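# Close footlocker lid over three cartons, upright

## Task

Get all three cartons inside the footlocker and close its lid completely, with the footlocker left standing upright. The task fails if the lid drops shut from anything more than slightly open or is slammed, and it fails if the robot topples or finishes tilted. Anything that stays in place only because the robot is holding it does not count.

## Robot and tools

The robot is a Hello Robot Stretch 4 in a physics simulator. It has a single arm: an omni-wheel base, a lift running up a mast, an arm that telescopes straight ahead, a wrist with yaw, pitch and roll, and a two-finger gripper. It stands about 1.6 m tall, and the base rim lies within 0.23 m of the base origin. Loose objects may sometimes get a brief shove from outside.

Frames. In the base frame the origin is on the floor below the base centre, x points forward, y left and z up. hand_pose is reported in this frame for a point between the open fingertips, and the printed value may be slightly wrong. With all wrist joints at zero, the hand axes line up with the base axes. The odometry frame is the base frame as it was when the scene began. base_odometry counts wheel rotation only, so wheel slip shows up as travel. Heading runs from -3.142 to 3.142 and is positive to the left.

execute_actions takes "actions", a list holding exactly one action, or an empty list to just read state and images. It also takes an optional "cameras" list whose entries are head_camera, head_left_camera, head_right_camera, wrist_camera or all. Leaving it out, null or ["all"] returns every camera; [] returns none. An action may contain "base", "joints" or both, plus optional "pace" and "contact_limits". Alternatively it can be {"end_of_arm": "enable_torque"} and nothing else.

The "base" field takes exactly one relative move, measured from the base position in the latest state report. {"translate_m": d} drives straight, forward positive, range -2 to 2 m. {"strafe_m": d} slides sideways, left positive, range -2 to 2 m. {"rotate_rad": d} turns in place, counter-clockwise positive, range -3.2 to 3.2 rad.

The "joints" field is a set of absolute targets keyed by name. lift_m runs 0 to 1.2 m. arm_m is the extension, 0 to 0.55 m. wrist_yaw_rad runs -1.134 to 4.276: 0 is forward, positive turns left, 3.14 is folded back, and above 3.4 the arm may get in the way. wrist_pitch_rad runs -1.117 to 4.259: 0 is level and 1.57 points straight down. wrist_roll_rad runs -1.117 to 4.259: at 0 the fingers are level, and positive rolls clockwise as seen from behind. gripper_m is the fingertip gap, -0.038 to 0.141 m; values below 0 press the fingers together. The done tolerances are ±0.004 for lift, arm and gripper, ±0.02 for yaw and roll, and ±0.05 for pitch.

A joint target beyond its range is clipped and the result notes this. An unknown key or any other out-of-range value rejects the whole call and nothing moves. All motions within an action start together. Any joint or base left out of an action may keep pushing toward its earlier target. A single action runs at most 15 s.

"pace" is one of slow, default, fast or max. The base speeds for these are 0.1, 0.3, 0.4 and 0.6 m/s, and the turn rates are 1, 2, 3 and 4 rad/s. When the lift is above 0.2 m these are capped lower, down to 0.3 m/s and 1 rad/s at a lift of 1.2 m. "contact_limits" accepts only arm_m, from 0 (lightest) to 0.75 (hardest), with 0.5 as the default. It sets how hard the arm may push before it stops.

wait {"seconds": 0 to 10} lets the simulation run without a new command and returns the state and images. zoom_image {"camera", "region": [x0,y0,x1,y1]} gives a closer look at a region of at most 504x504 pixels in that camera's latest full image, with (0,0) at the top-left. finished_scene {"scene": 1 or 2} closes the scene permanently once the last command has been held, and reports whether the task succeeded. Sending a reply with no tool call ends every remaining scene.

Cameras. head_camera is at the top of the mast, angled down and forward, with a 420x560 image; to look elsewhere, rotate the base. head_left_camera and head_right_camera are fisheyes beside it that point more steeply down and show the base and arm. wrist_camera is 616x392 and looks along the fingers, with the fingertips near the bottom of the frame. The calibration data gives K, distortion and T_world_to_cam, where world means the base frame. Actual values can differ a little, and more so for the wrist camera when the arm is extended.

Result lines. base_status and joint_status tell how each commanded motion ended. done means it reached the target; for the base it only means the wheels turned the commanded amount. off_target means the part stopped short and may still be pushing. contact_stop_at_<key> means it touched something; the part then drops its target and may go slack, so a slack lift can sink under load and a slack base can roll. limit_stop_at_<name> means a built-in limit stopped it. limit_stop_at_tilt means the robot is leaning more than 6 degrees, and lift, arm and wheels go slack until it levels. limit_stop_at_own_body means self-collision; moving away from the body still works. torque_fault means a wrist or gripper motor has gone limp, and you must send enable_torque. on_its_own lists what the call did not command; there, "held at" means the target being held. If any result reports a stop, later calls in that same reply are skipped.

lidar_m gives 12 distances from the base origin in 30-degree sectors, counter-clockwise from straight ahead: 1st ahead, 4th left, 7th behind, 10th right. A "-" means nothing was seen or something is closer than 0.25 m. The lidar covers about 0.15 m up to robot height and can miss clear or thin objects. wrist_depth_mm is a 7x7 grid of median depths from 100 to 2000 mm. turned_by_wheels versus turned_by_imu: a difference above about 0.1 rad points to a collision or slip, and the heading error is roughly wheels minus imu. base_tilt is in degrees, with forward and right positive and about 1.5 degrees of fixed bias. motor_effort is a percentage of maximum, with the peak in brackets; it is noisy and each motor has its own fixed offset. An effort outside the rest range means the motor is pushing on something or carrying a load.

Gripping and hazards. To grasp, command gripper_m below the object's width; squeezing harder pulls the object toward the wrist. Neither the reading nor done confirms a grasp, though a firm squeeze shows up in the gripper effort. If the fingertips snag on a surface below, raise the lift. At the start, unfold the wrist by sending lift_m 0.4 together with wrist_yaw_rad 0. A tilted-up wrist combined with a large roll can trigger self-collision stops. Carrying more than 1 kg with arm_m above 0.2 while driving or turning can tip the robot, especially at fast pace. Hard, high pushes can also tip it. Avoid drops, slams and hard hits, lower the lid gently until it is fully shut, and make sure nothing depends on the robot holding it at the end. The scene 2 task arrives in the result of finished_scene.

Each tool is called after "Call:" as name(argument=value, ...), one argument or row to a line, values as JSON.

## Session

Call:
execute_actions(
  actions=[],
)

Scene clock: 0.00 s.
base_odometry: x=+0.000 y=+0.000 heading=+0.000 (m, m, rad; odometry frame)
turned_by_wheels: +0.000 (rad since the last result)
turned_by_imu: +0.000 (rad since the last result)
base_tilt: forward=+0.3 right=-0.4 (deg)
lidar_m: 1.74 1.74 2.53 1.42 1.41 1.57 1.44 1.44 1.62 2.47 2.46 2.74
base_status: not commanded
joint_positions: lift_m=+0.250 arm_m=-0.001 wrist_yaw_rad=+3.161 wrist_pitch_rad=-0.006 wrist_roll_rad=+0.006 gripper_m=+0.057
joint_status: not commanded
motor_effort: lift_m=+18 arm_m=+0 wrist_yaw_rad=+0 wrist_pitch_rad=-7 wrist_roll_rad=+1 gripper_m=-1 wheel_0=+0 wheel_1=+0 wheel_2=+0 (%)
hand_pose: x=-0.1200 y=+0.0819 z=+0.4296 quat_wxyz=(-0.010, +0.003, +0.003, +1.000) (m; base frame)
wrist_depth_mm: - 140 263 1756 1921 - - / - 111 138 1756 1863 - - / - 112 138 1708 1863 - - / - 123 154 1661 1863 1983 - / 137 144 1576 1618 1808 1983 - / 809 1464 1537 1661 211 1863 1863 / 1138 1308 1098 1229 1160 1078 1160
pictures: head_camera, head_left_camera, head_right_camera, wrist_camera
Images, in order (width x height): head_camera 420x560, head_left_camera 420x672, head_right_camera 420x672, wrist_camera 616x392.

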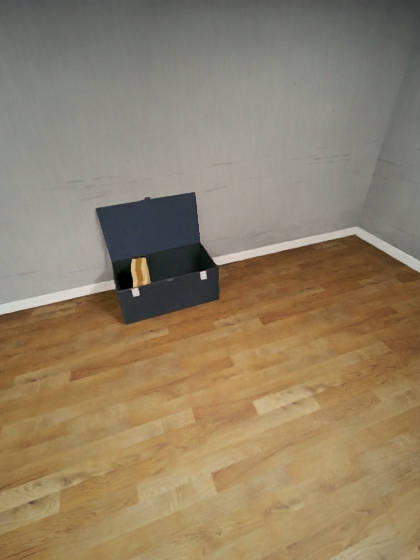

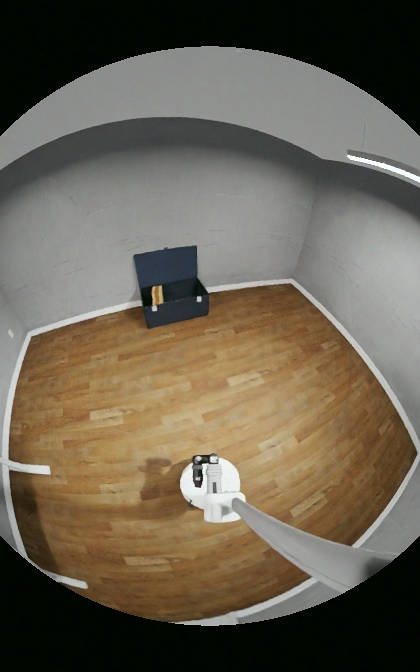

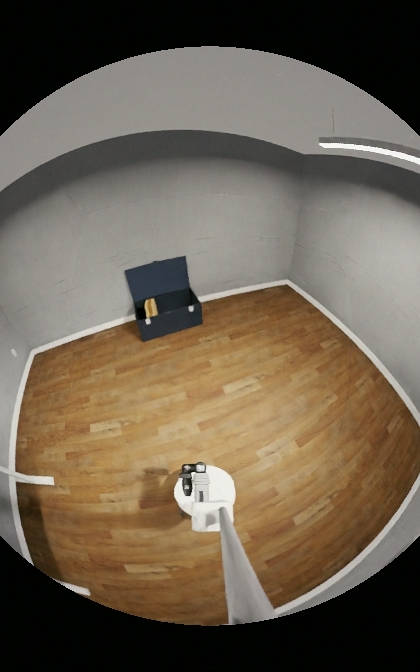

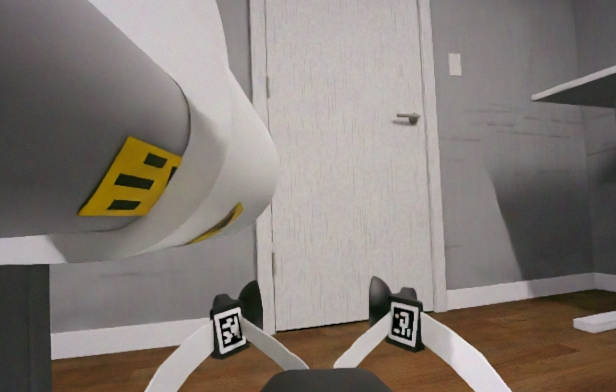

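Call:
zoom_image(
  camera="head_camera",
  region=[80, 180, 240, 340],
)

Region (80, 180, 240, 340) of head_camera's 420x560 image, scaled by 3.150, with more detail than that image has.

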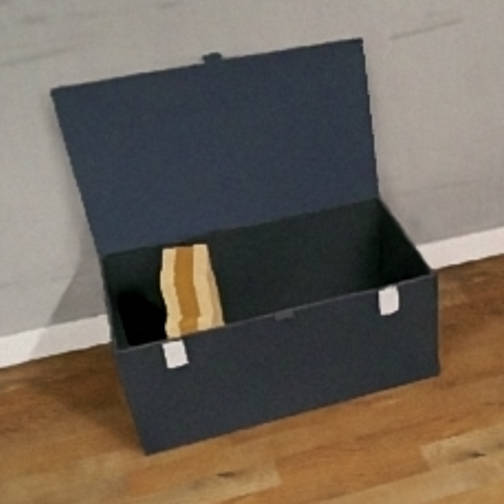

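Call:
execute_actions(
  actions=[
    {"base":{"rotate_rad":1.9},"joints":{"lift_m":0.4,"wrist_yaw_rad":0}},
  ],
  cameras=["head_camera","head_left_camera"],
)

Scene clock: 5.83 s.
base_odometry: x=+0.000 y=+0.000 heading=+1.899 (m, m, rad; odometry frame)
turned_by_wheels: +1.899 (rad since the last result)
turned_by_imu: +1.938 (rad since the last result)
base_tilt: forward=+0.2 right=-0.5 (deg)
lidar_m: 1.41 1.47 1.48 1.44 1.51 2.04 2.48 2.61 1.84 1.71 2.38 1.48
base_status: done
joint_positions: lift_m=+0.400 arm_m=-0.001 wrist_yaw_rad=+0.000 wrist_pitch_rad=-0.006 wrist_roll_rad=+0.006 gripper_m=+0.057
joint_status: all done
motor_effort: lift_m=+21(23) arm_m=+0(0) wrist_yaw_rad=+0(6) wrist_pitch_rad=-6(6) wrist_roll_rad=+1(1) gripper_m=-3(4) wheel_0=-5(9) wheel_1=-5(8) wheel_2=-6(14) (%)
hand_pose: x=+0.4586 y=-0.0873 z=+0.5798 quat_wxyz=(+1.000, +0.003, -0.003, +0.000) (m; base frame)
wrist_depth_mm: - - - - - - - / - - - - - - - / 1618 1576 1499 1576 - - - / - - - - - - - / - - - - 1983 1983 - / - - 1983 - 211 - - / 1576 1708 1430 1576 1464 1366 1499
pictures: head_camera, head_left_camera
Images, in order (width x height): head_camera 420x560, head_left_camera 420x672.

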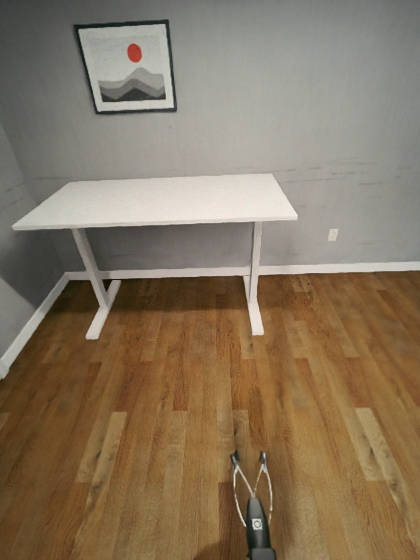

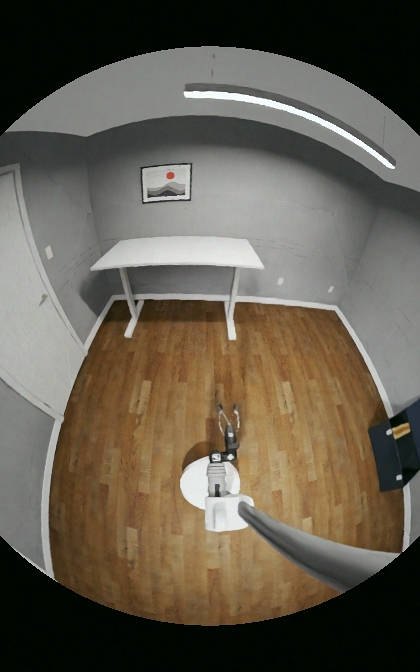

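Call:
execute_actions(
  actions=[
    {"base":{"rotate_rad":-1.545}},
  ],
  cameras=[],
)

Call:
execute_actions(
  actions=[
    {"base":{"translate_m":1.3},"joints":{"lift_m":0.6,"wrist_pitch_rad":0.8}},
  ],
)

Scene clock: 18.60 s.
base_odometry: x=+0.000 y=+0.000 heading=+0.355 (m, m, rad; odometry frame)
turned_by_wheels: -1.544 (rad since the last result)
turned_by_imu: -1.575 (rad since the last result)
base_tilt: forward=+0.3 right=-0.4 (deg)
lidar_m: 1.72 2.40 1.47 1.41 1.48 1.45 1.44 1.54 2.09 2.50 2.61 1.80
base_status: done
joint_positions: lift_m=+0.400 arm_m=-0.001 wrist_yaw_rad=+0.000 wrist_pitch_rad=-0.006 wrist_roll_rad=+0.006 gripper_m=+0.057
joint_status: not commanded
motor_effort: lift_m=+21(21) arm_m=+0(0) wrist_yaw_rad=+1(0) wrist_pitch_rad=-7(4) wrist_roll_rad=+0(0) gripper_m=-1(1) wheel_0=+4(7) wheel_1=+4(11) wheel_2=+5(12) (%)
hand_pose: x=+0.4586 y=-0.0875 z=+0.5799 quat_wxyz=(+1.000, +0.003, -0.003, +0.000) (m; base frame)
wrist_depth_mm: - - - - - - - / - - - - - - - / - - - - - - - / - - - - - - - / - - - 1921 - - - / - - - 1537 211 1983 1983 / 1756 1661 1430 1576 1464 1366 1576
pictures: none
No camera images: the call's "cameras" was empty. Leave "cameras" out to get every camera's image.

Scene clock: 24.43 s.
base_odometry: x=+1.219 y=+0.452 heading=+0.355 (m, m, rad; odometry frame)
turned_by_wheels: +0.000 (rad since the last result)
turned_by_imu: +0.002 (rad since the last result)
base_tilt: forward=+0.1 right=-0.6 (deg)
lidar_m: 0.42 1.01 1.43 2.15 1.68 2.07 2.72 2.93 2.62 2.52 0.63 0.44
base_status: done
joint_positions: lift_m=+0.600 arm_m=-0.001 wrist_yaw_rad=+0.000 wrist_pitch_rad=+0.801 wrist_roll_rad=+0.006 gripper_m=+0.057
joint_status: all done
motor_effort: lift_m=+21(22) arm_m=+0(0) wrist_yaw_rad=+0(1) wrist_pitch_rad=-2(1) wrist_roll_rad=+0(0) gripper_m=-2(2) wheel_0=+4(8) wheel_1=+4(7) wheel_2=-3(13) (%)
hand_pose: x=+0.3709 y=-0.0874 z=+0.5708 quat_wxyz=(+0.921, +0.003, +0.390, -0.001) (m; base frame)
wrist_depth_mm: 723 732 661 668 661 668 668 / 809 809 732 723 723 723 732 / 904 931 809 768 798 788 788 / 1025 1025 854 574 904 904 854 / 1008 1008 798 621 946 931 878 / 866 866 564 741 210 831 820 / 778 768 452 452 488 442 508
pictures: head_camera, head_left_camera, head_right_camera, wrist_camera
camera_calibration (this result's frames):
wrist_camera: T_world_to_cam=[[-0.0458621, -0.99742, -0.0552235, -0.0330615], [-0.685472, 0.0716351, -0.724567, 0.738255], [0.726653, 0.00462396, -0.686989, 0.346201], [0, 0, 0, 1]] pos_world=[0.252968, -0.087462, 0.770926]
Images, in order (width x height): head_camera 420x560, head_left_camera 420x672, head_right_camera 420x672, wrist_camera 616x392.

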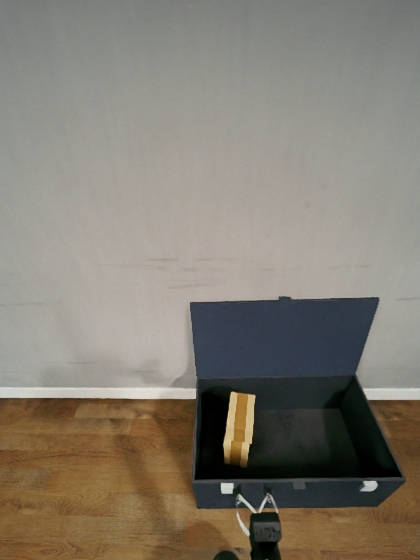

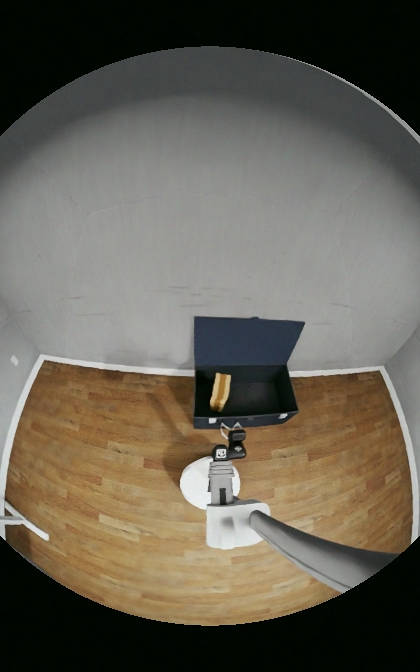

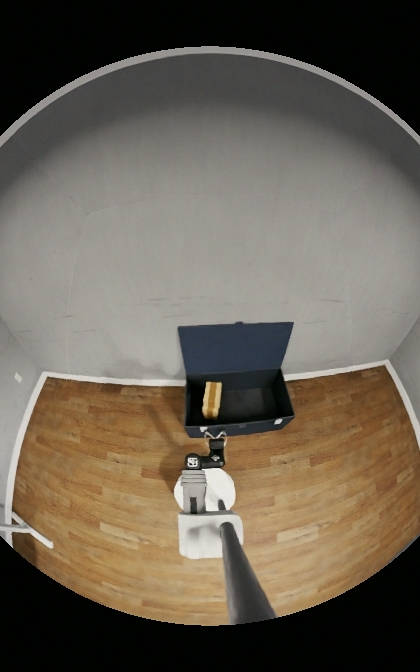

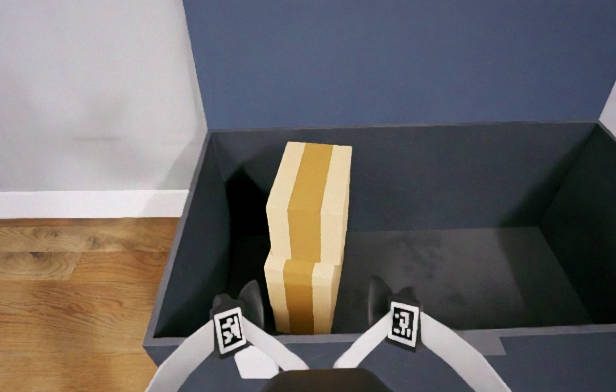

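Call:
execute_actions(
  actions=[
    {"base":{"translate_m":0.12},"joints":{"lift_m":0.7,"wrist_pitch_rad":1.57,"arm_m":0.38,"gripper_m":0.141}},
  ],
  cameras=["head_camera","wrist_camera"],
)

Scene clock: 39.47 s.
base_odometry: x=+1.331 y=+0.494 heading=+0.355 (m, m, rad; odometry frame)
turned_by_wheels: +0.000 (rad since the last result)
turned_by_imu: +0.001 (rad since the last result)
base_tilt: forward=+0.3 right=-0.4 (deg)
lidar_m: 0.30 0.34 1.22 2.18 1.76 2.08 2.86 3.02 2.62 2.56 0.46 0.34
base_status: done
joint_positions: lift_m=+0.700 arm_m=+0.379 wrist_yaw_rad=+0.000 wrist_pitch_rad=+1.570 wrist_roll_rad=+0.006 gripper_m=+0.141
joint_status: all done
motor_effort: lift_m=+22(23) arm_m=+7(11) wrist_yaw_rad=+0(2) wrist_pitch_rad=+3(4) wrist_roll_rad=+0(0) gripper_m=-1(3) wheel_0=+2(6) wheel_1=+3(8) wheel_2=-2(15) (%)
hand_pose: x=+0.5500 y=-0.0874 z=+0.5894 quat_wxyz=(+0.707, +0.002, +0.707, -0.002) (m; base frame)
wrist_depth_mm: 559 394 402 404 410 415 413 / 768 691 517 535 539 539 549 / 820 820 759 723 798 809 798 / 831 820 798 439 798 798 798 / 820 809 750 436 798 798 809 / 809 820 788 788 788 210 788 / 798 809 580 155 591 580 609
pictures: head_camera, wrist_camera
camera_calibration (this result's frames):
wrist_camera: T_world_to_cam=[[-0.0712069, -0.997431, -0.00782425, -0.0378182], [-0.996453, 0.0714854, -0.0443974, 0.644626], [0.0448427, 0.00463509, -0.998983, 0.787715], [0, 0, 0, 1]] pos_world=[0.604323, -0.0874535, 0.815238]
Images, in order (width x height): head_camera 420x560, wrist_camera 616x392.

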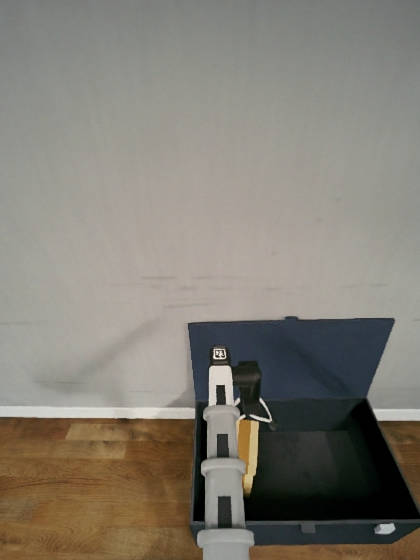

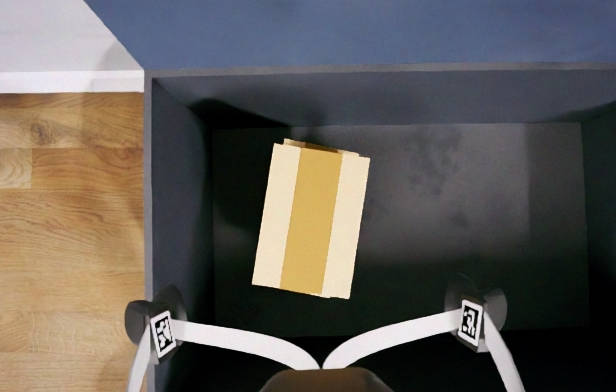

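Call:
execute_actions(
  actions=[
    {"joints":{"lift_m":0.53,"arm_m":0.423,"wrist_roll_rad":0.17}},
  ],
  cameras=["wrist_camera"],
)

Scene clock: 49.83 s.
base_odometry: x=+1.331 y=+0.494 heading=+0.355 (m, m, rad; odometry frame)
turned_by_wheels: +0.000 (rad since the last result)
turned_by_imu: +0.000 (rad since the last result)
base_tilt: forward=+0.3 right=-0.4 (deg)
lidar_m: 0.30 0.32 1.26 2.18 1.72 2.05 2.86 3.00 2.66 2.54 0.46 0.34
base_status: not commanded
joint_positions: lift_m=+0.530 arm_m=+0.422 wrist_yaw_rad=+0.000 wrist_pitch_rad=+1.570 wrist_roll_rad=+0.170 gripper_m=+0.141
joint_status: all done
motor_effort: lift_m=+14(20) arm_m=+7(8) wrist_yaw_rad=+1(1) wrist_pitch_rad=+1(2) wrist_roll_rad=+1(4) gripper_m=+1(1) wheel_0=+2(2) wheel_1=+3(3) wheel_2=-3(2) (%)
hand_pose: x=+0.5929 y=-0.0874 z=+0.4200 quat_wxyz=(+0.705, +0.060, +0.704, -0.060) (m; base frame)
wrist_depth_mm: 249 262 281 301 315 338 375 / 309 317 353 402 462 549 634 / 349 445 569 627 627 627 634 / 343 462 627 268 627 627 634 / 342 436 621 266 621 621 627 / 634 340 265 264 267 210 627 / 634 340 512 155 609 585 574
pictures: wrist_camera
camera_calibration (this result's frames):
wrist_camera: T_world_to_cam=[[-0.233375, -0.972354, -0.00795641, 0.0623127], [-0.971352, 0.233496, -0.0442148, 0.679104], [0.0448503, -0.00259017, -0.99899, 0.615944], [0, 0, 0, 1]] pos_world=[0.646566, -0.0963827, 0.645845]
Images, in order (width x height): wrist_camera 616x392.

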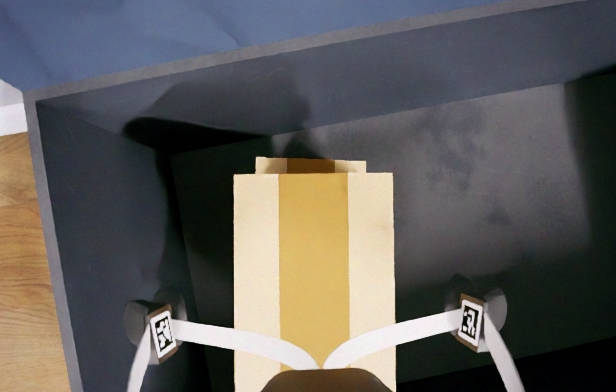

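Call:
execute_actions(
  actions=[
    {"joints":{"lift_m":0.445,"wrist_roll_rad":0.19},"pace":"slow"},
  ],
  cameras=["wrist_camera"],
)

Call:
execute_actions(
  actions=[
    {"joints":{"gripper_m":0.07}},
  ],
  cameras=["wrist_camera"],
)

Scene clock: 56.13 s.
base_odometry: x=+1.331 y=+0.494 heading=+0.355 (m, m, rad; odometry frame)
turned_by_wheels: +0.000 (rad since the last result)
turned_by_imu: +0.000 (rad since the last result)
base_tilt: forward=+0.2 right=-0.4 (deg)
lidar_m: 0.32 0.33 1.25 2.14 1.74 2.13 2.84 3.06 2.62 2.54 0.50 0.34
base_status: not commanded
joint_positions: lift_m=+0.445 arm_m=+0.422 wrist_yaw_rad=+0.000 wrist_pitch_rad=+1.570 wrist_roll_rad=+0.190 gripper_m=+0.141
joint_status: all done
motor_effort: lift_m=+13(14) arm_m=+7(8) wrist_yaw_rad=+0(0) wrist_pitch_rad=+2(2) wrist_roll_rad=+0(3) gripper_m=-1(2) wheel_0=+2(2) wheel_1=+3(3) wheel_2=-2(2) (%)
hand_pose: x=+0.5929 y=-0.0874 z=+0.3351 quat_wxyz=(+0.704, +0.067, +0.704, -0.067) (m; base frame)
wrist_depth_mm: 227 229 253 278 310 345 394 / 278 309 349 404 473 549 549 / 327 436 512 544 539 544 544 / 312 466 183 183 183 544 539 / 298 436 182 182 182 539 544 / 285 340 182 181 181 208 539 / 276 338 180 155 180 535 535
pictures: wrist_camera
camera_calibration (this result's frames):
wrist_camera: T_world_to_cam=[[-0.252773, -0.967493, -0.0079736, 0.0735695], [-0.966488, 0.252875, -0.0442105, 0.67416], [0.0447897, -0.00346883, -0.99899, 0.531074], [0, 0, 0, 1]] pos_world=[0.646377, -0.097458, 0.560929]
Images, in order (width x height): wrist_camera 616x392.

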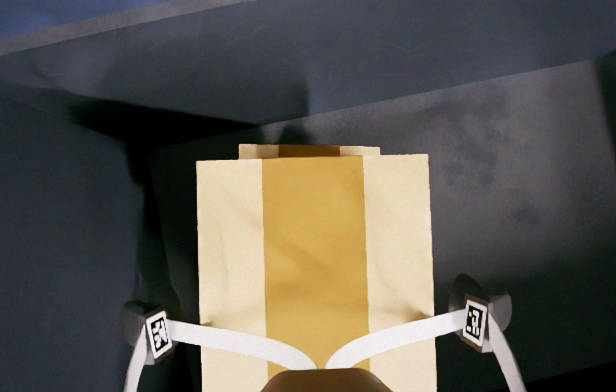

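Scene clock: 57.87 s.
base_odometry: x=+1.331 y=+0.494 heading=+0.355 (m, m, rad; odometry frame)
turned_by_wheels: +0.000 (rad since the last result)
turned_by_imu: +0.000 (rad since the last result)
base_tilt: forward=+0.3 right=-0.4 (deg)
lidar_m: 0.28 0.34 1.23 2.17 1.69 2.09 2.85 3.01 2.60 2.53 0.48 0.34
base_status: not commanded
joint_positions: lift_m=+0.445 arm_m=+0.422 wrist_yaw_rad=+0.000 wrist_pitch_rad=+1.570 wrist_roll_rad=+0.190 gripper_m=+0.070
joint_status: all done
motor_effort: lift_m=+17(17) arm_m=+7(7) wrist_yaw_rad=-1(1) wrist_pitch_rad=+3(6) wrist_roll_rad=+2(1) gripper_m=-20(21) wheel_0=+2(2) wheel_1=+3(3) wheel_2=-2(2) (%)
hand_pose: x=+0.5931 y=-0.0874 z=+0.3348 quat_wxyz=(+0.704, +0.067, +0.704, -0.067) (m; base frame)
wrist_depth_mm: 224 232 255 282 314 351 399 / 282 312 355 410 484 539 544 / 324 445 504 539 539 544 539 / 310 469 177 177 177 539 539 / 296 433 176 175 176 535 539 / 283 382 176 175 175 530 530 / 277 177 174 174 173 530 525
pictures: wrist_camera
camera_calibration (this result's frames):
wrist_camera: T_world_to_cam=[[-0.252574, -0.967544, -0.00802978, 0.0735029], [-0.96653, 0.252678, -0.044425, 0.674377], [0.0450121, -0.00345958, -0.99898, 0.530608], [0, 0, 0, 1]] pos_world=[0.646486, -0.097447, 0.560617]
Images, in order (width x height): wrist_camera 616x392.

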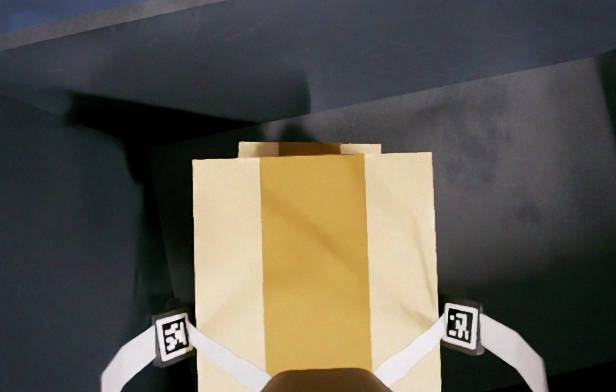

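Call:
execute_actions(
  actions=[
    {"joints":{"lift_m":0.475},"pace":"slow"},
  ],
  cameras=["wrist_camera"],
)

Call:
execute_actions(
  actions=[
    {"base":{"strafe_m":-0.25},"pace":"slow"},
  ],
  cameras=["wrist_camera","head_camera"],
)

Scene clock: 62.10 s.
base_odometry: x=+1.331 y=+0.494 heading=+0.355 (m, m, rad; odometry frame)
turned_by_wheels: +0.000 (rad since the last result)
turned_by_imu: +0.000 (rad since the last result)
base_tilt: forward=+0.2 right=-0.5 (deg)
lidar_m: 0.32 0.34 1.23 2.18 1.74 2.07 2.86 3.03 2.63 2.51 0.46 0.32
base_status: not commanded
joint_positions: lift_m=+0.474 arm_m=+0.422 wrist_yaw_rad=+0.000 wrist_pitch_rad=+1.570 wrist_roll_rad=+0.190 gripper_m=+0.070
joint_status: all done
motor_effort: lift_m=+26(25) arm_m=+6(7) wrist_yaw_rad=+0(0) wrist_pitch_rad=+2(1) wrist_roll_rad=+0(2) gripper_m=-20(21) wheel_0=+2(2) wheel_1=+3(3) wheel_2=-2(2) (%)
hand_pose: x=+0.5931 y=-0.0874 z=+0.3642 quat_wxyz=(+0.704, +0.067, +0.704, -0.067) (m; base frame)
wrist_depth_mm: 237 249 254 282 314 351 399 / 281 314 355 413 477 574 580 / 327 445 508 564 574 569 569 / 310 462 177 177 177 569 569 / 297 433 176 176 176 569 564 / 283 382 175 174 175 559 564 / 274 176 174 173 173 559 549
pictures: wrist_camera
camera_calibration (this result's frames):
wrist_camera: T_world_to_cam=[[-0.2526, -0.967538, -0.00801878, 0.0737476], [-0.966525, 0.252704, -0.044383, 0.675653], [0.0449686, -0.0034608, -0.998982, 0.559959], [0, 0, 0, 1]] pos_world=[0.646483, -0.0974485, 0.589968]
Images, in order (width x height): wrist_camera 616x392.

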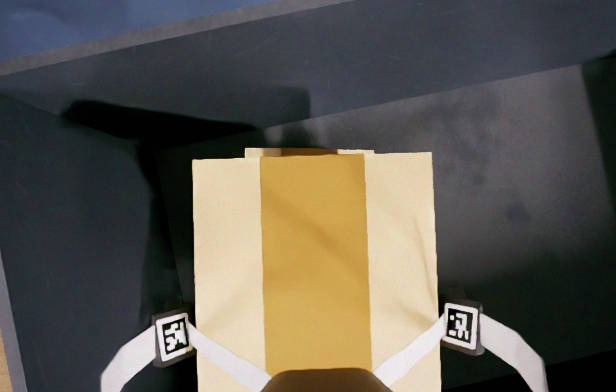

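Scene clock: 65.73 s.
base_odometry: x=+1.418 y=+0.260 heading=+0.356 (m, m, rad; odometry frame)
turned_by_wheels: +0.000 (rad since the last result)
turned_by_imu: +0.000 (rad since the last result)
base_tilt: forward=+0.2 right=-0.4 (deg)
lidar_m: 0.31 0.34 0.47 2.43 1.95 2.50 2.90 3.00 2.38 2.30 0.49 0.33
base_status: done
joint_positions: lift_m=+0.474 arm_m=+0.422 wrist_yaw_rad=+0.000 wrist_pitch_rad=+1.570 wrist_roll_rad=+0.190 gripper_m=+0.070
joint_status: not commanded
motor_effort: lift_m=+25(25) arm_m=+7(7) wrist_yaw_rad=+0(0) wrist_pitch_rad=+2(2) wrist_roll_rad=+1(1) gripper_m=-19(20) wheel_0=+5(8) wheel_1=-4(7) wheel_2=+0(3) (%)
hand_pose: x=+0.5930 y=-0.0874 z=+0.3642 quat_wxyz=(+0.704, +0.067, +0.704, -0.067) (m; base frame)
wrist_depth_mm: 236 250 255 281 312 351 392 / 281 314 357 407 477 539 445 / 407 484 539 569 574 574 469 / 569 569 177 176 177 569 492 / 325 413 177 175 176 564 512 / 325 387 175 175 175 564 539 / 322 176 174 173 173 549 525
pictures: head_camera, wrist_camera
camera_calibration (this result's frames):
wrist_camera: T_world_to_cam=[[-0.252642, -0.967527, -0.00801016, 0.0737683], [-0.966516, 0.252745, -0.04435, 0.675632], [0.0449344, -0.00346272, -0.998984, 0.55998], [0, 0, 0, 1]] pos_world=[0.646484, -0.0974508, 0.589966]
Images, in order (width x height): head_camera 420x560, wrist_camera 616x392.

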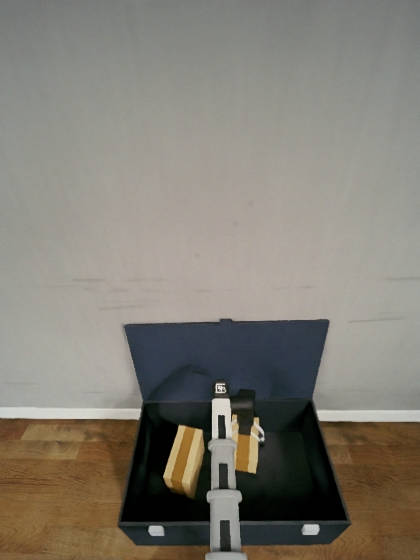

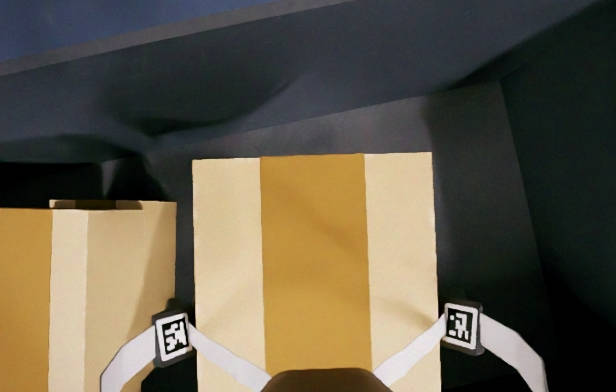

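Call:
execute_actions(
  actions=[
    {"joints":{"lift_m":0.235}},
  ],
  cameras=["wrist_camera","head_right_camera"],
)

Scene clock: 70.93 s.
base_odometry: x=+1.418 y=+0.260 heading=+0.356 (m, m, rad; odometry frame)
turned_by_wheels: +0.000 (rad since the last result)
turned_by_imu: +0.000 (rad since the last result)
base_tilt: forward=+0.3 right=-0.4 (deg)
lidar_m: 0.30 0.34 0.48 2.41 1.92 2.44 2.88 3.05 2.38 2.30 0.47 0.34
base_status: not commanded
joint_positions: lift_m=+0.235 arm_m=+0.422 wrist_yaw_rad=+0.000 wrist_pitch_rad=+1.570 wrist_roll_rad=+0.190 gripper_m=+0.070
joint_status: all done
motor_effort: lift_m=+18(23) arm_m=+7(6) wrist_yaw_rad=+0(0) wrist_pitch_rad=+1(2) wrist_roll_rad=+0(2) gripper_m=-20(22) wheel_0=+5(5) wheel_1=-4(4) wheel_2=+0(0) (%)
hand_pose: x=+0.5930 y=-0.0874 z=+0.1248 quat_wxyz=(+0.704, +0.067, +0.704, -0.067) (m; base frame)
wrist_depth_mm: 216 231 254 281 312 329 330 / 281 312 329 329 330 329 329 / 325 327 327 327 327 327 327 / 324 325 178 177 177 325 325 / 282 325 176 176 176 325 327 / 285 322 175 175 175 320 322 / 290 176 174 173 173 319 324
pictures: head_right_camera, wrist_camera
camera_calibration (this result's frames):
wrist_camera: T_world_to_cam=[[-0.252665, -0.967521, -0.00798571, 0.0718559], [-0.966514, 0.252768, -0.0442566, 0.664981], [0.0448377, -0.00346379, -0.998988, 0.320896], [0, 0, 0, 1]] pos_world=[0.646481, -0.097452, 0.350575]
Images, in order (width x height): head_right_camera 420x672, wrist_camera 616x392.

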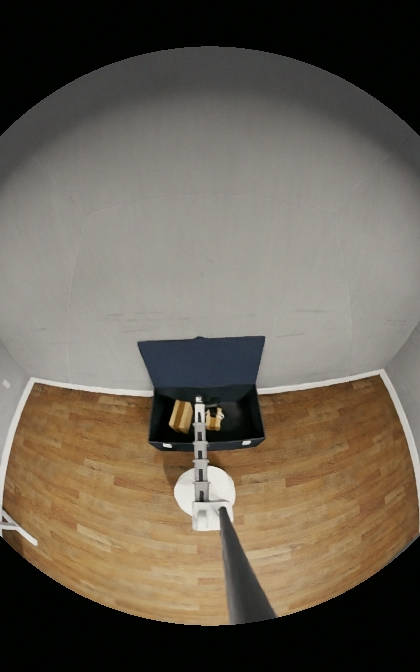

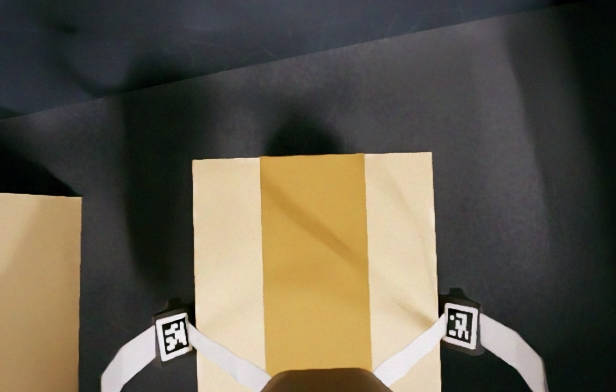

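Call:
execute_actions(
  actions=[
    {"joints":{"lift_m":0.209},"pace":"slow"},
  ],
  cameras=[],
)

Call:
execute_actions(
  actions=[
    {"joints":{"gripper_m":0.141},"pace":"slow"},
  ],
  cameras=["wrist_camera"],
)

Scene clock: 75.80 s.
base_odometry: x=+1.418 y=+0.260 heading=+0.356 (m, m, rad; odometry frame)
turned_by_wheels: +0.000 (rad since the last result)
turned_by_imu: +0.000 (rad since the last result)
base_tilt: forward=+0.2 right=-0.5 (deg)
lidar_m: 0.29 0.32 0.44 2.42 1.96 2.46 2.89 3.07 2.38 2.28 0.46 0.33
base_status: not commanded
joint_positions: lift_m=+0.209 arm_m=+0.422 wrist_yaw_rad=+0.000 wrist_pitch_rad=+1.570 wrist_roll_rad=+0.190 gripper_m=+0.070
joint_status: all done
motor_effort: lift_m=+17(19) arm_m=+7(7) wrist_yaw_rad=+0(0) wrist_pitch_rad=+0(2) wrist_roll_rad=+1(1) gripper_m=-18(20) wheel_0=+5(5) wheel_1=-4(4) wheel_2=+0(0) (%)
hand_pose: x=+0.5930 y=-0.0874 z=+0.0988 quat_wxyz=(+0.704, +0.067, +0.704, -0.067) (m; base frame)
wrist_depth_mm: 216 232 255 281 303 303 303 / 281 300 301 303 303 303 303 / 300 300 300 300 301 301 300 / 300 300 177 177 177 298 300 / 283 297 176 175 176 297 298 / 283 297 175 174 175 296 296 / 291 177 174 174 174 293 296
pictures: none
No camera images: the call's "cameras" was empty. Leave "cameras" out to get every camera's image.

Scene clock: 79.33 s.
base_odometry: x=+1.418 y=+0.260 heading=+0.356 (m, m, rad; odometry frame)
turned_by_wheels: +0.000 (rad since the last result)
turned_by_imu: +0.000 (rad since the last result)
base_tilt: forward=+0.1 right=-0.4 (deg)
lidar_m: 0.31 0.32 0.49 2.41 1.97 2.42 2.87 3.04 2.36 2.30 0.49 0.34
base_status: not commanded
joint_positions: lift_m=+0.209 arm_m=+0.422 wrist_yaw_rad=+0.000 wrist_pitch_rad=+1.570 wrist_roll_rad=+0.190 gripper_m=+0.141
joint_status: all done
motor_effort: lift_m=+17(18) arm_m=+7(6) wrist_yaw_rad=+1(3) wrist_pitch_rad=+0(10) wrist_roll_rad=+1(2) gripper_m=-2(19) wheel_0=+5(5) wheel_1=-4(4) wheel_2=+0(0) (%)
hand_pose: x=+0.5929 y=-0.0874 z=+0.0988 quat_wxyz=(+0.704, +0.067, +0.704, -0.067) (m; base frame)
wrist_depth_mm: 214 229 253 278 306 306 307 / 278 306 306 304 307 304 306 / 303 303 301 304 303 303 304 / 300 301 183 182 183 301 301 / 283 300 183 182 182 300 301 / 283 297 181 180 181 208 298 / 291 297 180 154 180 296 300
pictures: wrist_camera
camera_calibration (this result's frames):
wrist_camera: T_world_to_cam=[[-0.253038, -0.967424, -0.00786554, 0.071824], [-0.966439, 0.253136, -0.0437971, 0.663613], [0.0443614, -0.00348076, -0.999009, 0.295235], [0, 0, 0, 1]] pos_world=[0.646419, -0.0974725, 0.324571]
Images, in order (width x height): wrist_camera 616x392.

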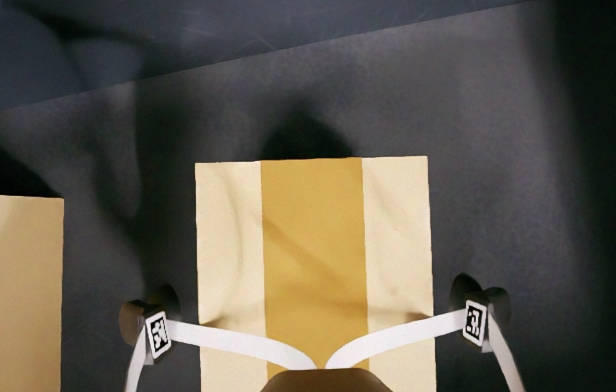

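Call:
execute_actions(
  actions=[
    {"joints":{"lift_m":0.95}},
  ],
  cameras=[],
)

Call:
execute_actions(
  actions=[
    {"base":{"strafe_m":0.08},"joints":{"wrist_pitch_rad":1.2,"wrist_roll_rad":0,"arm_m":0.5}},
  ],
  cameras=["wrist_camera","head_camera"],
)

Scene clock: 92.53 s.
base_odometry: x=+1.418 y=+0.260 heading=+0.356 (m, m, rad; odometry frame)
turned_by_wheels: +0.000 (rad since the last result)
turned_by_imu: +0.000 (rad since the last result)
base_tilt: forward=+0.4 right=-0.4 (deg)
lidar_m: 0.30 0.32 0.45 2.41 1.95 2.45 2.88 3.05 2.37 2.29 0.47 0.34
base_status: not commanded
joint_positions: lift_m=+0.950 arm_m=+0.422 wrist_yaw_rad=+0.000 wrist_pitch_rad=+1.570 wrist_roll_rad=+0.190 gripper_m=+0.141
joint_status: all done
motor_effort: lift_m=+21(24) arm_m=+7(7) wrist_yaw_rad=+1(1) wrist_pitch_rad=+1(0) wrist_roll_rad=+1(1) gripper_m=-2(1) wheel_0=+5(5) wheel_1=-4(4) wheel_2=+0(0) (%)
hand_pose: x=+0.5929 y=-0.0874 z=+0.8394 quat_wxyz=(+0.704, +0.067, +0.704, -0.067) (m; base frame)
wrist_depth_mm: 315 336 362 394 427 466 640 / 392 430 469 521 574 788 1025 / 517 580 668 732 904 1098 1078 / 788 891 1042 1042 1042 1078 1078 / 1060 904 854 1060 1078 960 1078 / 1060 768 1008 1042 1008 210 1060 / 1078 759 788 155 759 1060 1078
pictures: none
No camera images: the call's "cameras" was empty. Leave "cameras" out to get every camera's image.

Scene clock: 93.87 s.
base_odometry: x=+1.390 y=+0.334 heading=+0.356 (m, m, rad; odometry frame)
turned_by_wheels: +0.000 (rad since the last result)
turned_by_imu: +0.000 (rad since the last result)
base_tilt: forward=+0.2 right=-0.3 (deg)
lidar_m: 0.31 0.35 1.25 2.34 1.87 2.31 2.87 3.05 2.49 2.38 0.46 0.32
base_status: done
joint_positions: lift_m=+0.950 arm_m=+0.499 wrist_yaw_rad=+0.000 wrist_pitch_rad=+1.201 wrist_roll_rad=+0.000 gripper_m=+0.141
joint_status: all done
motor_effort: lift_m=+22(22) arm_m=+8(8) wrist_yaw_rad=+0(1) wrist_pitch_rad=-3(6) wrist_roll_rad=-1(5) gripper_m=-1(0) wheel_0=-2(12) wheel_1=+3(10) wheel_2=+0(0) (%)
hand_pose: x=+0.7739 y=-0.0874 z=+0.8589 quat_wxyz=(+0.825, +0.000, +0.565, +0.000) (m; base frame)
wrist_depth_mm: 155 155 155 154 154 154 153 / 187 187 187 186 186 185 185 / 236 236 235 234 233 231 230 / 319 317 315 314 314 310 309 / 347 351 355 355 357 362 366 / 525 436 480 535 492 210 569 / 1008 715 991 155 991 854 976
pictures: head_camera, wrist_camera
camera_calibration (this result's frames):
wrist_camera: T_world_to_cam=[[-0.0587562, -0.997787, -0.0311154, -0.00941624], [-0.913853, 0.0663059, -0.400595, 1.12129], [0.401771, 0.00489747, -0.915727, 0.699169], [0, 0, 0, 1]] pos_world=[0.743233, -0.0871675, 1.08914]
Images, in order (width x height): head_camera 420x560, wrist_camera 616x392.

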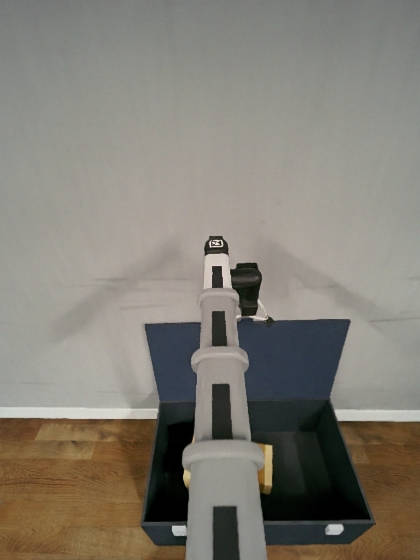

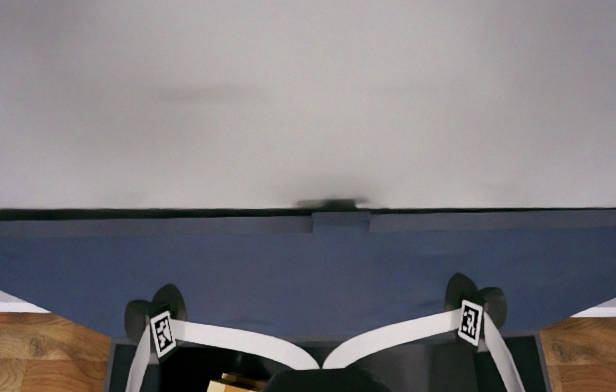

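Call:
zoom_image(
  camera="wrist_camera",
  region=[260, 170, 420, 270],
)

Region (260, 170, 420, 270) of wrist_camera's 616x392 image, scaled by 3.150; it fills the top 315 rows of this view, and the rest is white.

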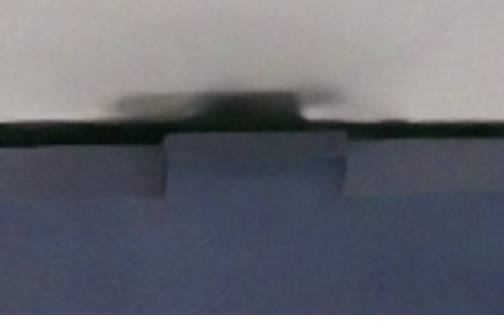

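Call:
execute_actions(
  actions=[
    {"base":{"strafe_m":-0.82},"joints":{"wrist_pitch_rad":0,"wrist_roll_rad":3.14,"arm_m":0.3,"wrist_yaw_rad":1.3,"gripper_m":0.05}},
  ],
  cameras=[],
)

Call:
execute_actions(
  actions=[
    {"joints":{"lift_m":0.37,"arm_m":0.42}},
  ],
  cameras=["wrist_camera","head_camera"],
)

Scene clock: 157.17 s.
base_odometry: x=+1.675 y=-0.434 heading=+0.355 (m, m, rad; odometry frame)
turned_by_wheels: +0.000 (rad since the last result)
turned_by_imu: -0.006 (rad since the last result)
base_tilt: forward=+0.2 right=-0.4 (deg)
lidar_m: 0.80 0.43 0.48 3.17 2.63 2.98 2.90 2.19 1.60 1.53 1.18 0.84
base_status: done
joint_positions: lift_m=+0.950 arm_m=+0.301 wrist_yaw_rad=+1.300 wrist_pitch_rad=+0.003 wrist_roll_rad=+3.140 gripper_m=+0.050
joint_status: all done
motor_effort: lift_m=+21(22) arm_m=-7(8) wrist_yaw_rad=+1(63) wrist_pitch_rad=-7(83) wrist_roll_rad=+2(17) gripper_m=-2(7) wheel_0=+1(13) wheel_1=-3(14) wheel_2=-2(16) (%)
hand_pose: x=+0.6336 y=+0.2546 z=+1.1273 quat_wxyz=(+0.002, +0.796, +0.605, +0.000) (m; base frame)
wrist_depth_mm: 324 421 597 1042 - - - / 317 418 640 1078 - - - / 314 415 621 1281 - - - / 312 410 609 1205 - - - / 309 407 609 1160 - - - / 306 404 492 1138 210 - - / 310 377 508 798 - - -
pictures: none
No camera images: the call's "cameras" was empty. Leave "cameras" out to get every camera's image.

Scene clock: 160.40 s.
base_odometry: x=+1.675 y=-0.434 heading=+0.355 (m, m, rad; odometry frame)
turned_by_wheels: +0.000 (rad since the last result)
turned_by_imu: +0.000 (rad since the last result)
base_tilt: forward=+0.2 right=-0.4 (deg)
lidar_m: 0.80 0.44 0.48 3.16 2.64 2.97 2.91 2.16 1.61 1.52 1.17 0.85
base_status: not commanded
joint_positions: lift_m=+0.370 arm_m=+0.419 wrist_yaw_rad=+1.300 wrist_pitch_rad=+0.002 wrist_roll_rad=+3.140 gripper_m=+0.050
joint_status: all done
motor_effort: lift_m=+15(19) arm_m=+7(8) wrist_yaw_rad=+1(1) wrist_pitch_rad=-7(5) wrist_roll_rad=+1(0) gripper_m=-2(3) wheel_0=+1(1) wheel_1=-3(3) wheel_2=-2(2) (%)
hand_pose: x=+0.7511 y=+0.2546 z=+0.5478 quat_wxyz=(+0.001, +0.796, +0.605, +0.000) (m; base frame)
wrist_depth_mm: 186 242 368 312 809 788 854 / 182 240 338 404 831 788 854 / 180 238 334 424 1042 1025 976 / 179 236 310 436 - - - / 178 234 307 455 - - - / 176 230 282 484 208 - - / 177 217 296 357 - - -
pictures: head_camera, wrist_camera
camera_calibration (this result's frames):
wrist_camera: T_world_to_cam=[[-0.959426, 0.274619, 0.0639204, 0.62128], [0.0741175, 0.0269059, 0.996886, -0.54443], [0.272045, 0.961176, -0.0461683, -0.200591], [0, 0, 0, 1]] pos_world=[0.690994, 0.0368363, 0.493761]
Images, in order (width x height): head_camera 420x560, wrist_camera 616x392.

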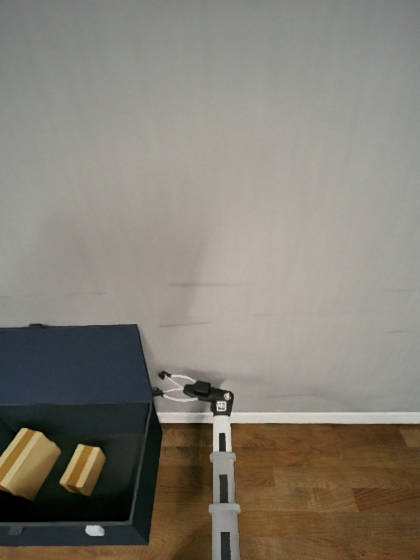

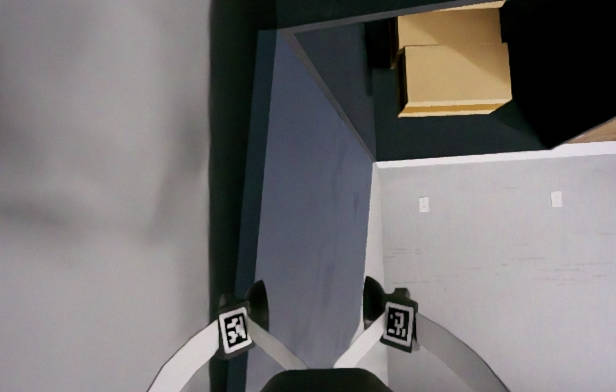

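Call:
execute_actions(
  actions=[
    {"joints":{"lift_m":0.27,"arm_m":0.40,"wrist_yaw_rad":1.1},"base":{"strafe_m":0.05},"pace":"slow"},
  ],
  cameras=["wrist_camera","head_camera"],
)

Scene clock: 176.67 s.
base_odometry: x=+1.658 y=-0.388 heading=+0.356 (m, m, rad; odometry frame)
turned_by_wheels: +0.000 (rad since the last result)
turned_by_imu: +0.000 (rad since the last result)
base_tilt: forward=+0.2 right=-0.3 (deg)
lidar_m: 0.82 0.40 0.49 3.11 2.59 2.98 2.89 2.25 1.64 1.58 1.16 0.84
base_status: done
joint_positions: lift_m=+0.270 arm_m=+0.401 wrist_yaw_rad=+1.100 wrist_pitch_rad=+0.002 wrist_roll_rad=+3.140 gripper_m=+0.050
joint_status: all done
motor_effort: lift_m=+14(14) arm_m=-7(7) wrist_yaw_rad=+0(3) wrist_pitch_rad=-6(5) wrist_roll_rad=+2(2) gripper_m=-3(5) wheel_0=-4(7) wheel_1=+6(9) wheel_2=+0(3) (%)
hand_pose: x=+0.7809 y=+0.2175 z=+0.4478 quat_wxyz=(+0.001, +0.852, +0.523, -0.001) (m; base frame)
wrist_depth_mm: 173 213 287 382 263 236 223 / 169 211 283 375 262 236 220 / 168 208 281 347 310 750 707 / 167 207 274 319 473 - - / 166 204 273 329 492 - - / 164 204 235 327 209 - - / 164 193 242 282 477 1464 -
pictures: head_camera, wrist_camera
camera_calibration (this result's frames):
wrist_camera: T_world_to_cam=[[-0.885884, 0.459481, 0.0639206, 0.568814], [0.0779821, 0.0116685, 0.996886, -0.445684], [0.457305, 0.888111, -0.0461683, -0.30645], [0, 0, 0, 1]] pos_world=[0.6788, 0.0160027, 0.393789]
Images, in order (width x height): head_camera 420x560, wrist_camera 616x392.

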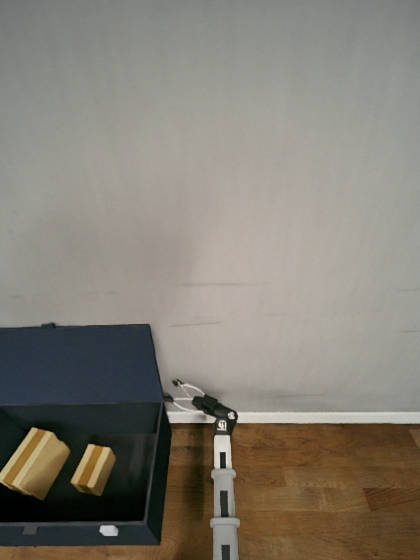

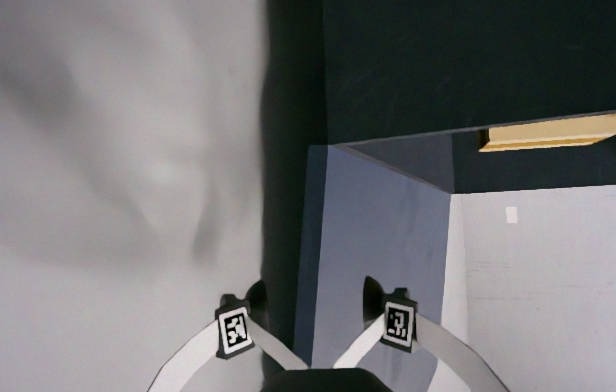

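Call:
execute_actions(
  actions=[
    {"joints":{"arm_m":0.43},"base":{"strafe_m":0.05},"pace":"slow","contact_limits":{"arm_m":0.2}},
  ],
  cameras=["wrist_camera"],
)

Scene clock: 184.97 s.
base_odometry: x=+1.641 y=-0.341 heading=+0.356 (m, m, rad; odometry frame)
turned_by_wheels: +0.000 (rad since the last result)
turned_by_imu: +0.000 (rad since the last result)
base_tilt: forward=+0.3 right=-0.4 (deg)
lidar_m: 0.80 0.38 0.46 3.06 2.52 2.97 2.88 2.33 1.71 1.64 1.20 0.81
base_status: done
joint_positions: lift_m=+0.270 arm_m=+0.429 wrist_yaw_rad=+1.100 wrist_pitch_rad=+0.002 wrist_roll_rad=+3.140 gripper_m=+0.050
joint_status: all done
motor_effort: lift_m=+14(15) arm_m=+8(7) wrist_yaw_rad=+0(0) wrist_pitch_rad=-4(6) wrist_roll_rad=+2(0) gripper_m=-3(2) wheel_0=-5(8) wheel_1=+5(9) wheel_2=+0(2) (%)
contact_limits: arm_m 0.2
hand_pose: x=+0.8084 y=+0.2175 z=+0.4478 quat_wxyz=(+0.001, +0.852, +0.523, -0.001) (m; base frame)
wrist_depth_mm: 146 180 244 343 211 192 179 / 144 178 240 338 211 193 180 / 142 177 236 296 310 878 715 / 141 175 234 245 362 931 - / 140 173 230 250 373 - - / 139 171 207 257 208 - - / 139 163 204 224 355 1229 -
pictures: wrist_camera
camera_calibration (this result's frames):
wrist_camera: T_world_to_cam=[[-0.885848, 0.459552, 0.0639204, 0.593111], [0.0779828, 0.0116624, 0.996886, -0.447825], [0.457376, 0.888074, -0.0461683, -0.319046], [0, 0, 0, 1]] pos_world=[0.706253, 0.0159942, 0.393789]
Images, in order (width x height): wrist_camera 616x392.

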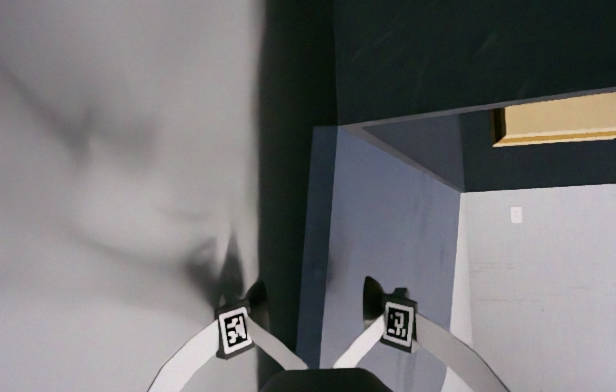

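Call:
execute_actions(
  actions=[
    {"base":{"strafe_m":0.05},"pace":"slow"},
  ],
  cameras=["wrist_camera"],
)

Scene clock: 188.33 s.
base_odometry: x=+1.623 y=-0.294 heading=+0.355 (m, m, rad; odometry frame)
turned_by_wheels: +0.000 (rad since the last result)
turned_by_imu: +0.000 (rad since the last result)
base_tilt: forward=+0.3 right=-0.4 (deg)
lidar_m: 0.68 0.37 0.47 3.00 2.48 2.99 2.89 2.38 1.77 1.67 1.17 0.86
base_status: done
joint_positions: lift_m=+0.270 arm_m=+0.429 wrist_yaw_rad=+1.100 wrist_pitch_rad=+0.002 wrist_roll_rad=+3.140 gripper_m=+0.050
joint_status: not commanded
motor_effort: lift_m=+14(14) arm_m=+7(8) wrist_yaw_rad=+1(1) wrist_pitch_rad=-5(6) wrist_roll_rad=+1(1) gripper_m=-2(1) wheel_0=-5(9) wheel_1=+4(8) wheel_2=+0(1) (%)
hand_pose: x=+0.8084 y=+0.2174 z=+0.4478 quat_wxyz=(+0.001, +0.853, +0.523, -0.001) (m; base frame)
wrist_depth_mm: 148 181 244 179 161 145 137 / 145 180 241 183 165 603 580 / 144 178 238 191 312 820 778 / 142 176 236 194 357 891 - / 141 174 230 198 373 - - / 139 172 200 204 208 - - / 140 164 191 181 355 1281 -
pictures: wrist_camera
camera_calibration (this result's frames):
wrist_camera: T_world_to_cam=[[-0.885699, 0.459839, 0.0639204, 0.593028], [0.0779866, 0.0116373, 0.996886, -0.447828], [0.457663, 0.887926, -0.0461684, -0.319222], [0, 0, 0, 1]] pos_world=[0.706265, 0.0159596, 0.393789]
Images, in order (width x height): wrist_camera 616x392.

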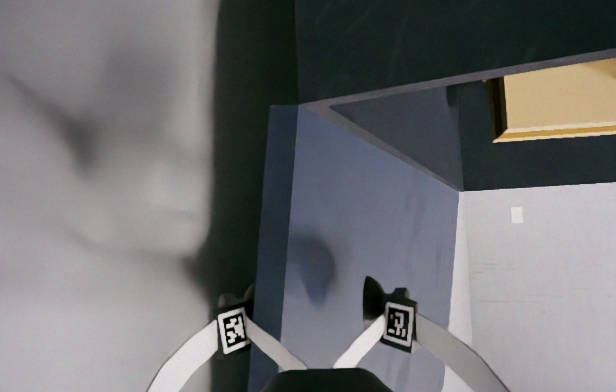

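Call:
execute_actions(
  actions=[
    {"joints":{"lift_m":0.55},"pace":"slow"},
  ],
  cameras=["wrist_camera","head_camera"],
)

Scene clock: 198.40 s.
base_odometry: x=+1.623 y=-0.294 heading=+0.355 (m, m, rad; odometry frame)
turned_by_wheels: +0.000 (rad since the last result)
turned_by_imu: +0.000 (rad since the last result)
base_tilt: forward=+0.2 right=-0.4 (deg)
lidar_m: 0.73 0.36 0.48 3.01 2.46 2.98 2.87 2.37 1.73 1.68 1.15 0.84
base_status: not commanded
joint_positions: lift_m=+0.550 arm_m=+0.429 wrist_yaw_rad=+1.098 wrist_pitch_rad=+0.003 wrist_roll_rad=+3.140 gripper_m=+0.050
joint_status: all done
motor_effort: lift_m=+22(24) arm_m=+7(7) wrist_yaw_rad=+4(7) wrist_pitch_rad=-8(17) wrist_roll_rad=-2(1) gripper_m=-4(3) wheel_0=-5(5) wheel_1=+4(4) wheel_2=+0(0) (%)
hand_pose: x=+0.8088 y=+0.2171 z=+0.7270 quat_wxyz=(+0.001, +0.853, +0.522, -0.001) (m; base frame)
wrist_depth_mm: 147 181 232 216 407 866 809 / 144 179 230 215 402 - 1983 / 143 178 226 213 397 - - / 142 176 224 212 389 - - / 141 174 220 211 384 - - / 139 172 200 210 208 - - / 140 165 193 181 539 1182 -
pictures: head_camera, wrist_camera
camera_calibration (this result's frames):
wrist_camera: T_world_to_cam=[[-0.885013, 0.461064, 0.0645928, 0.574303], [0.0788601, 0.0117229, 0.996817, -0.726844], [0.458839, 0.887289, -0.0467345, -0.306634], [0, 0, 0, 1]] pos_world=[0.70628, 0.0158031, 0.673104]
Images, in order (width x height): head_camera 420x560, wrist_camera 616x392.

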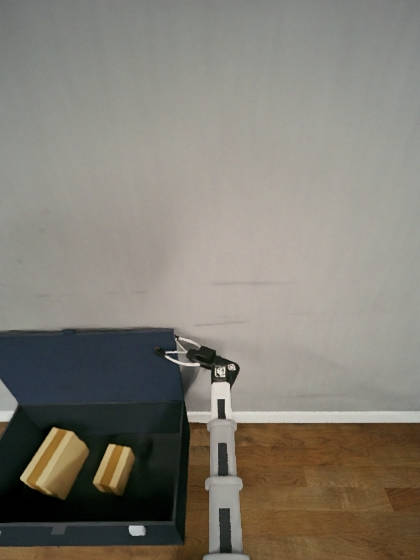

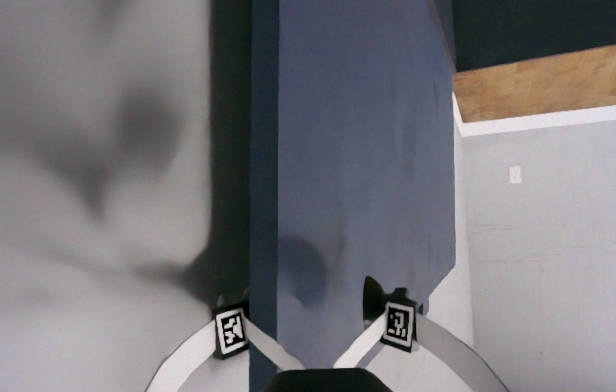

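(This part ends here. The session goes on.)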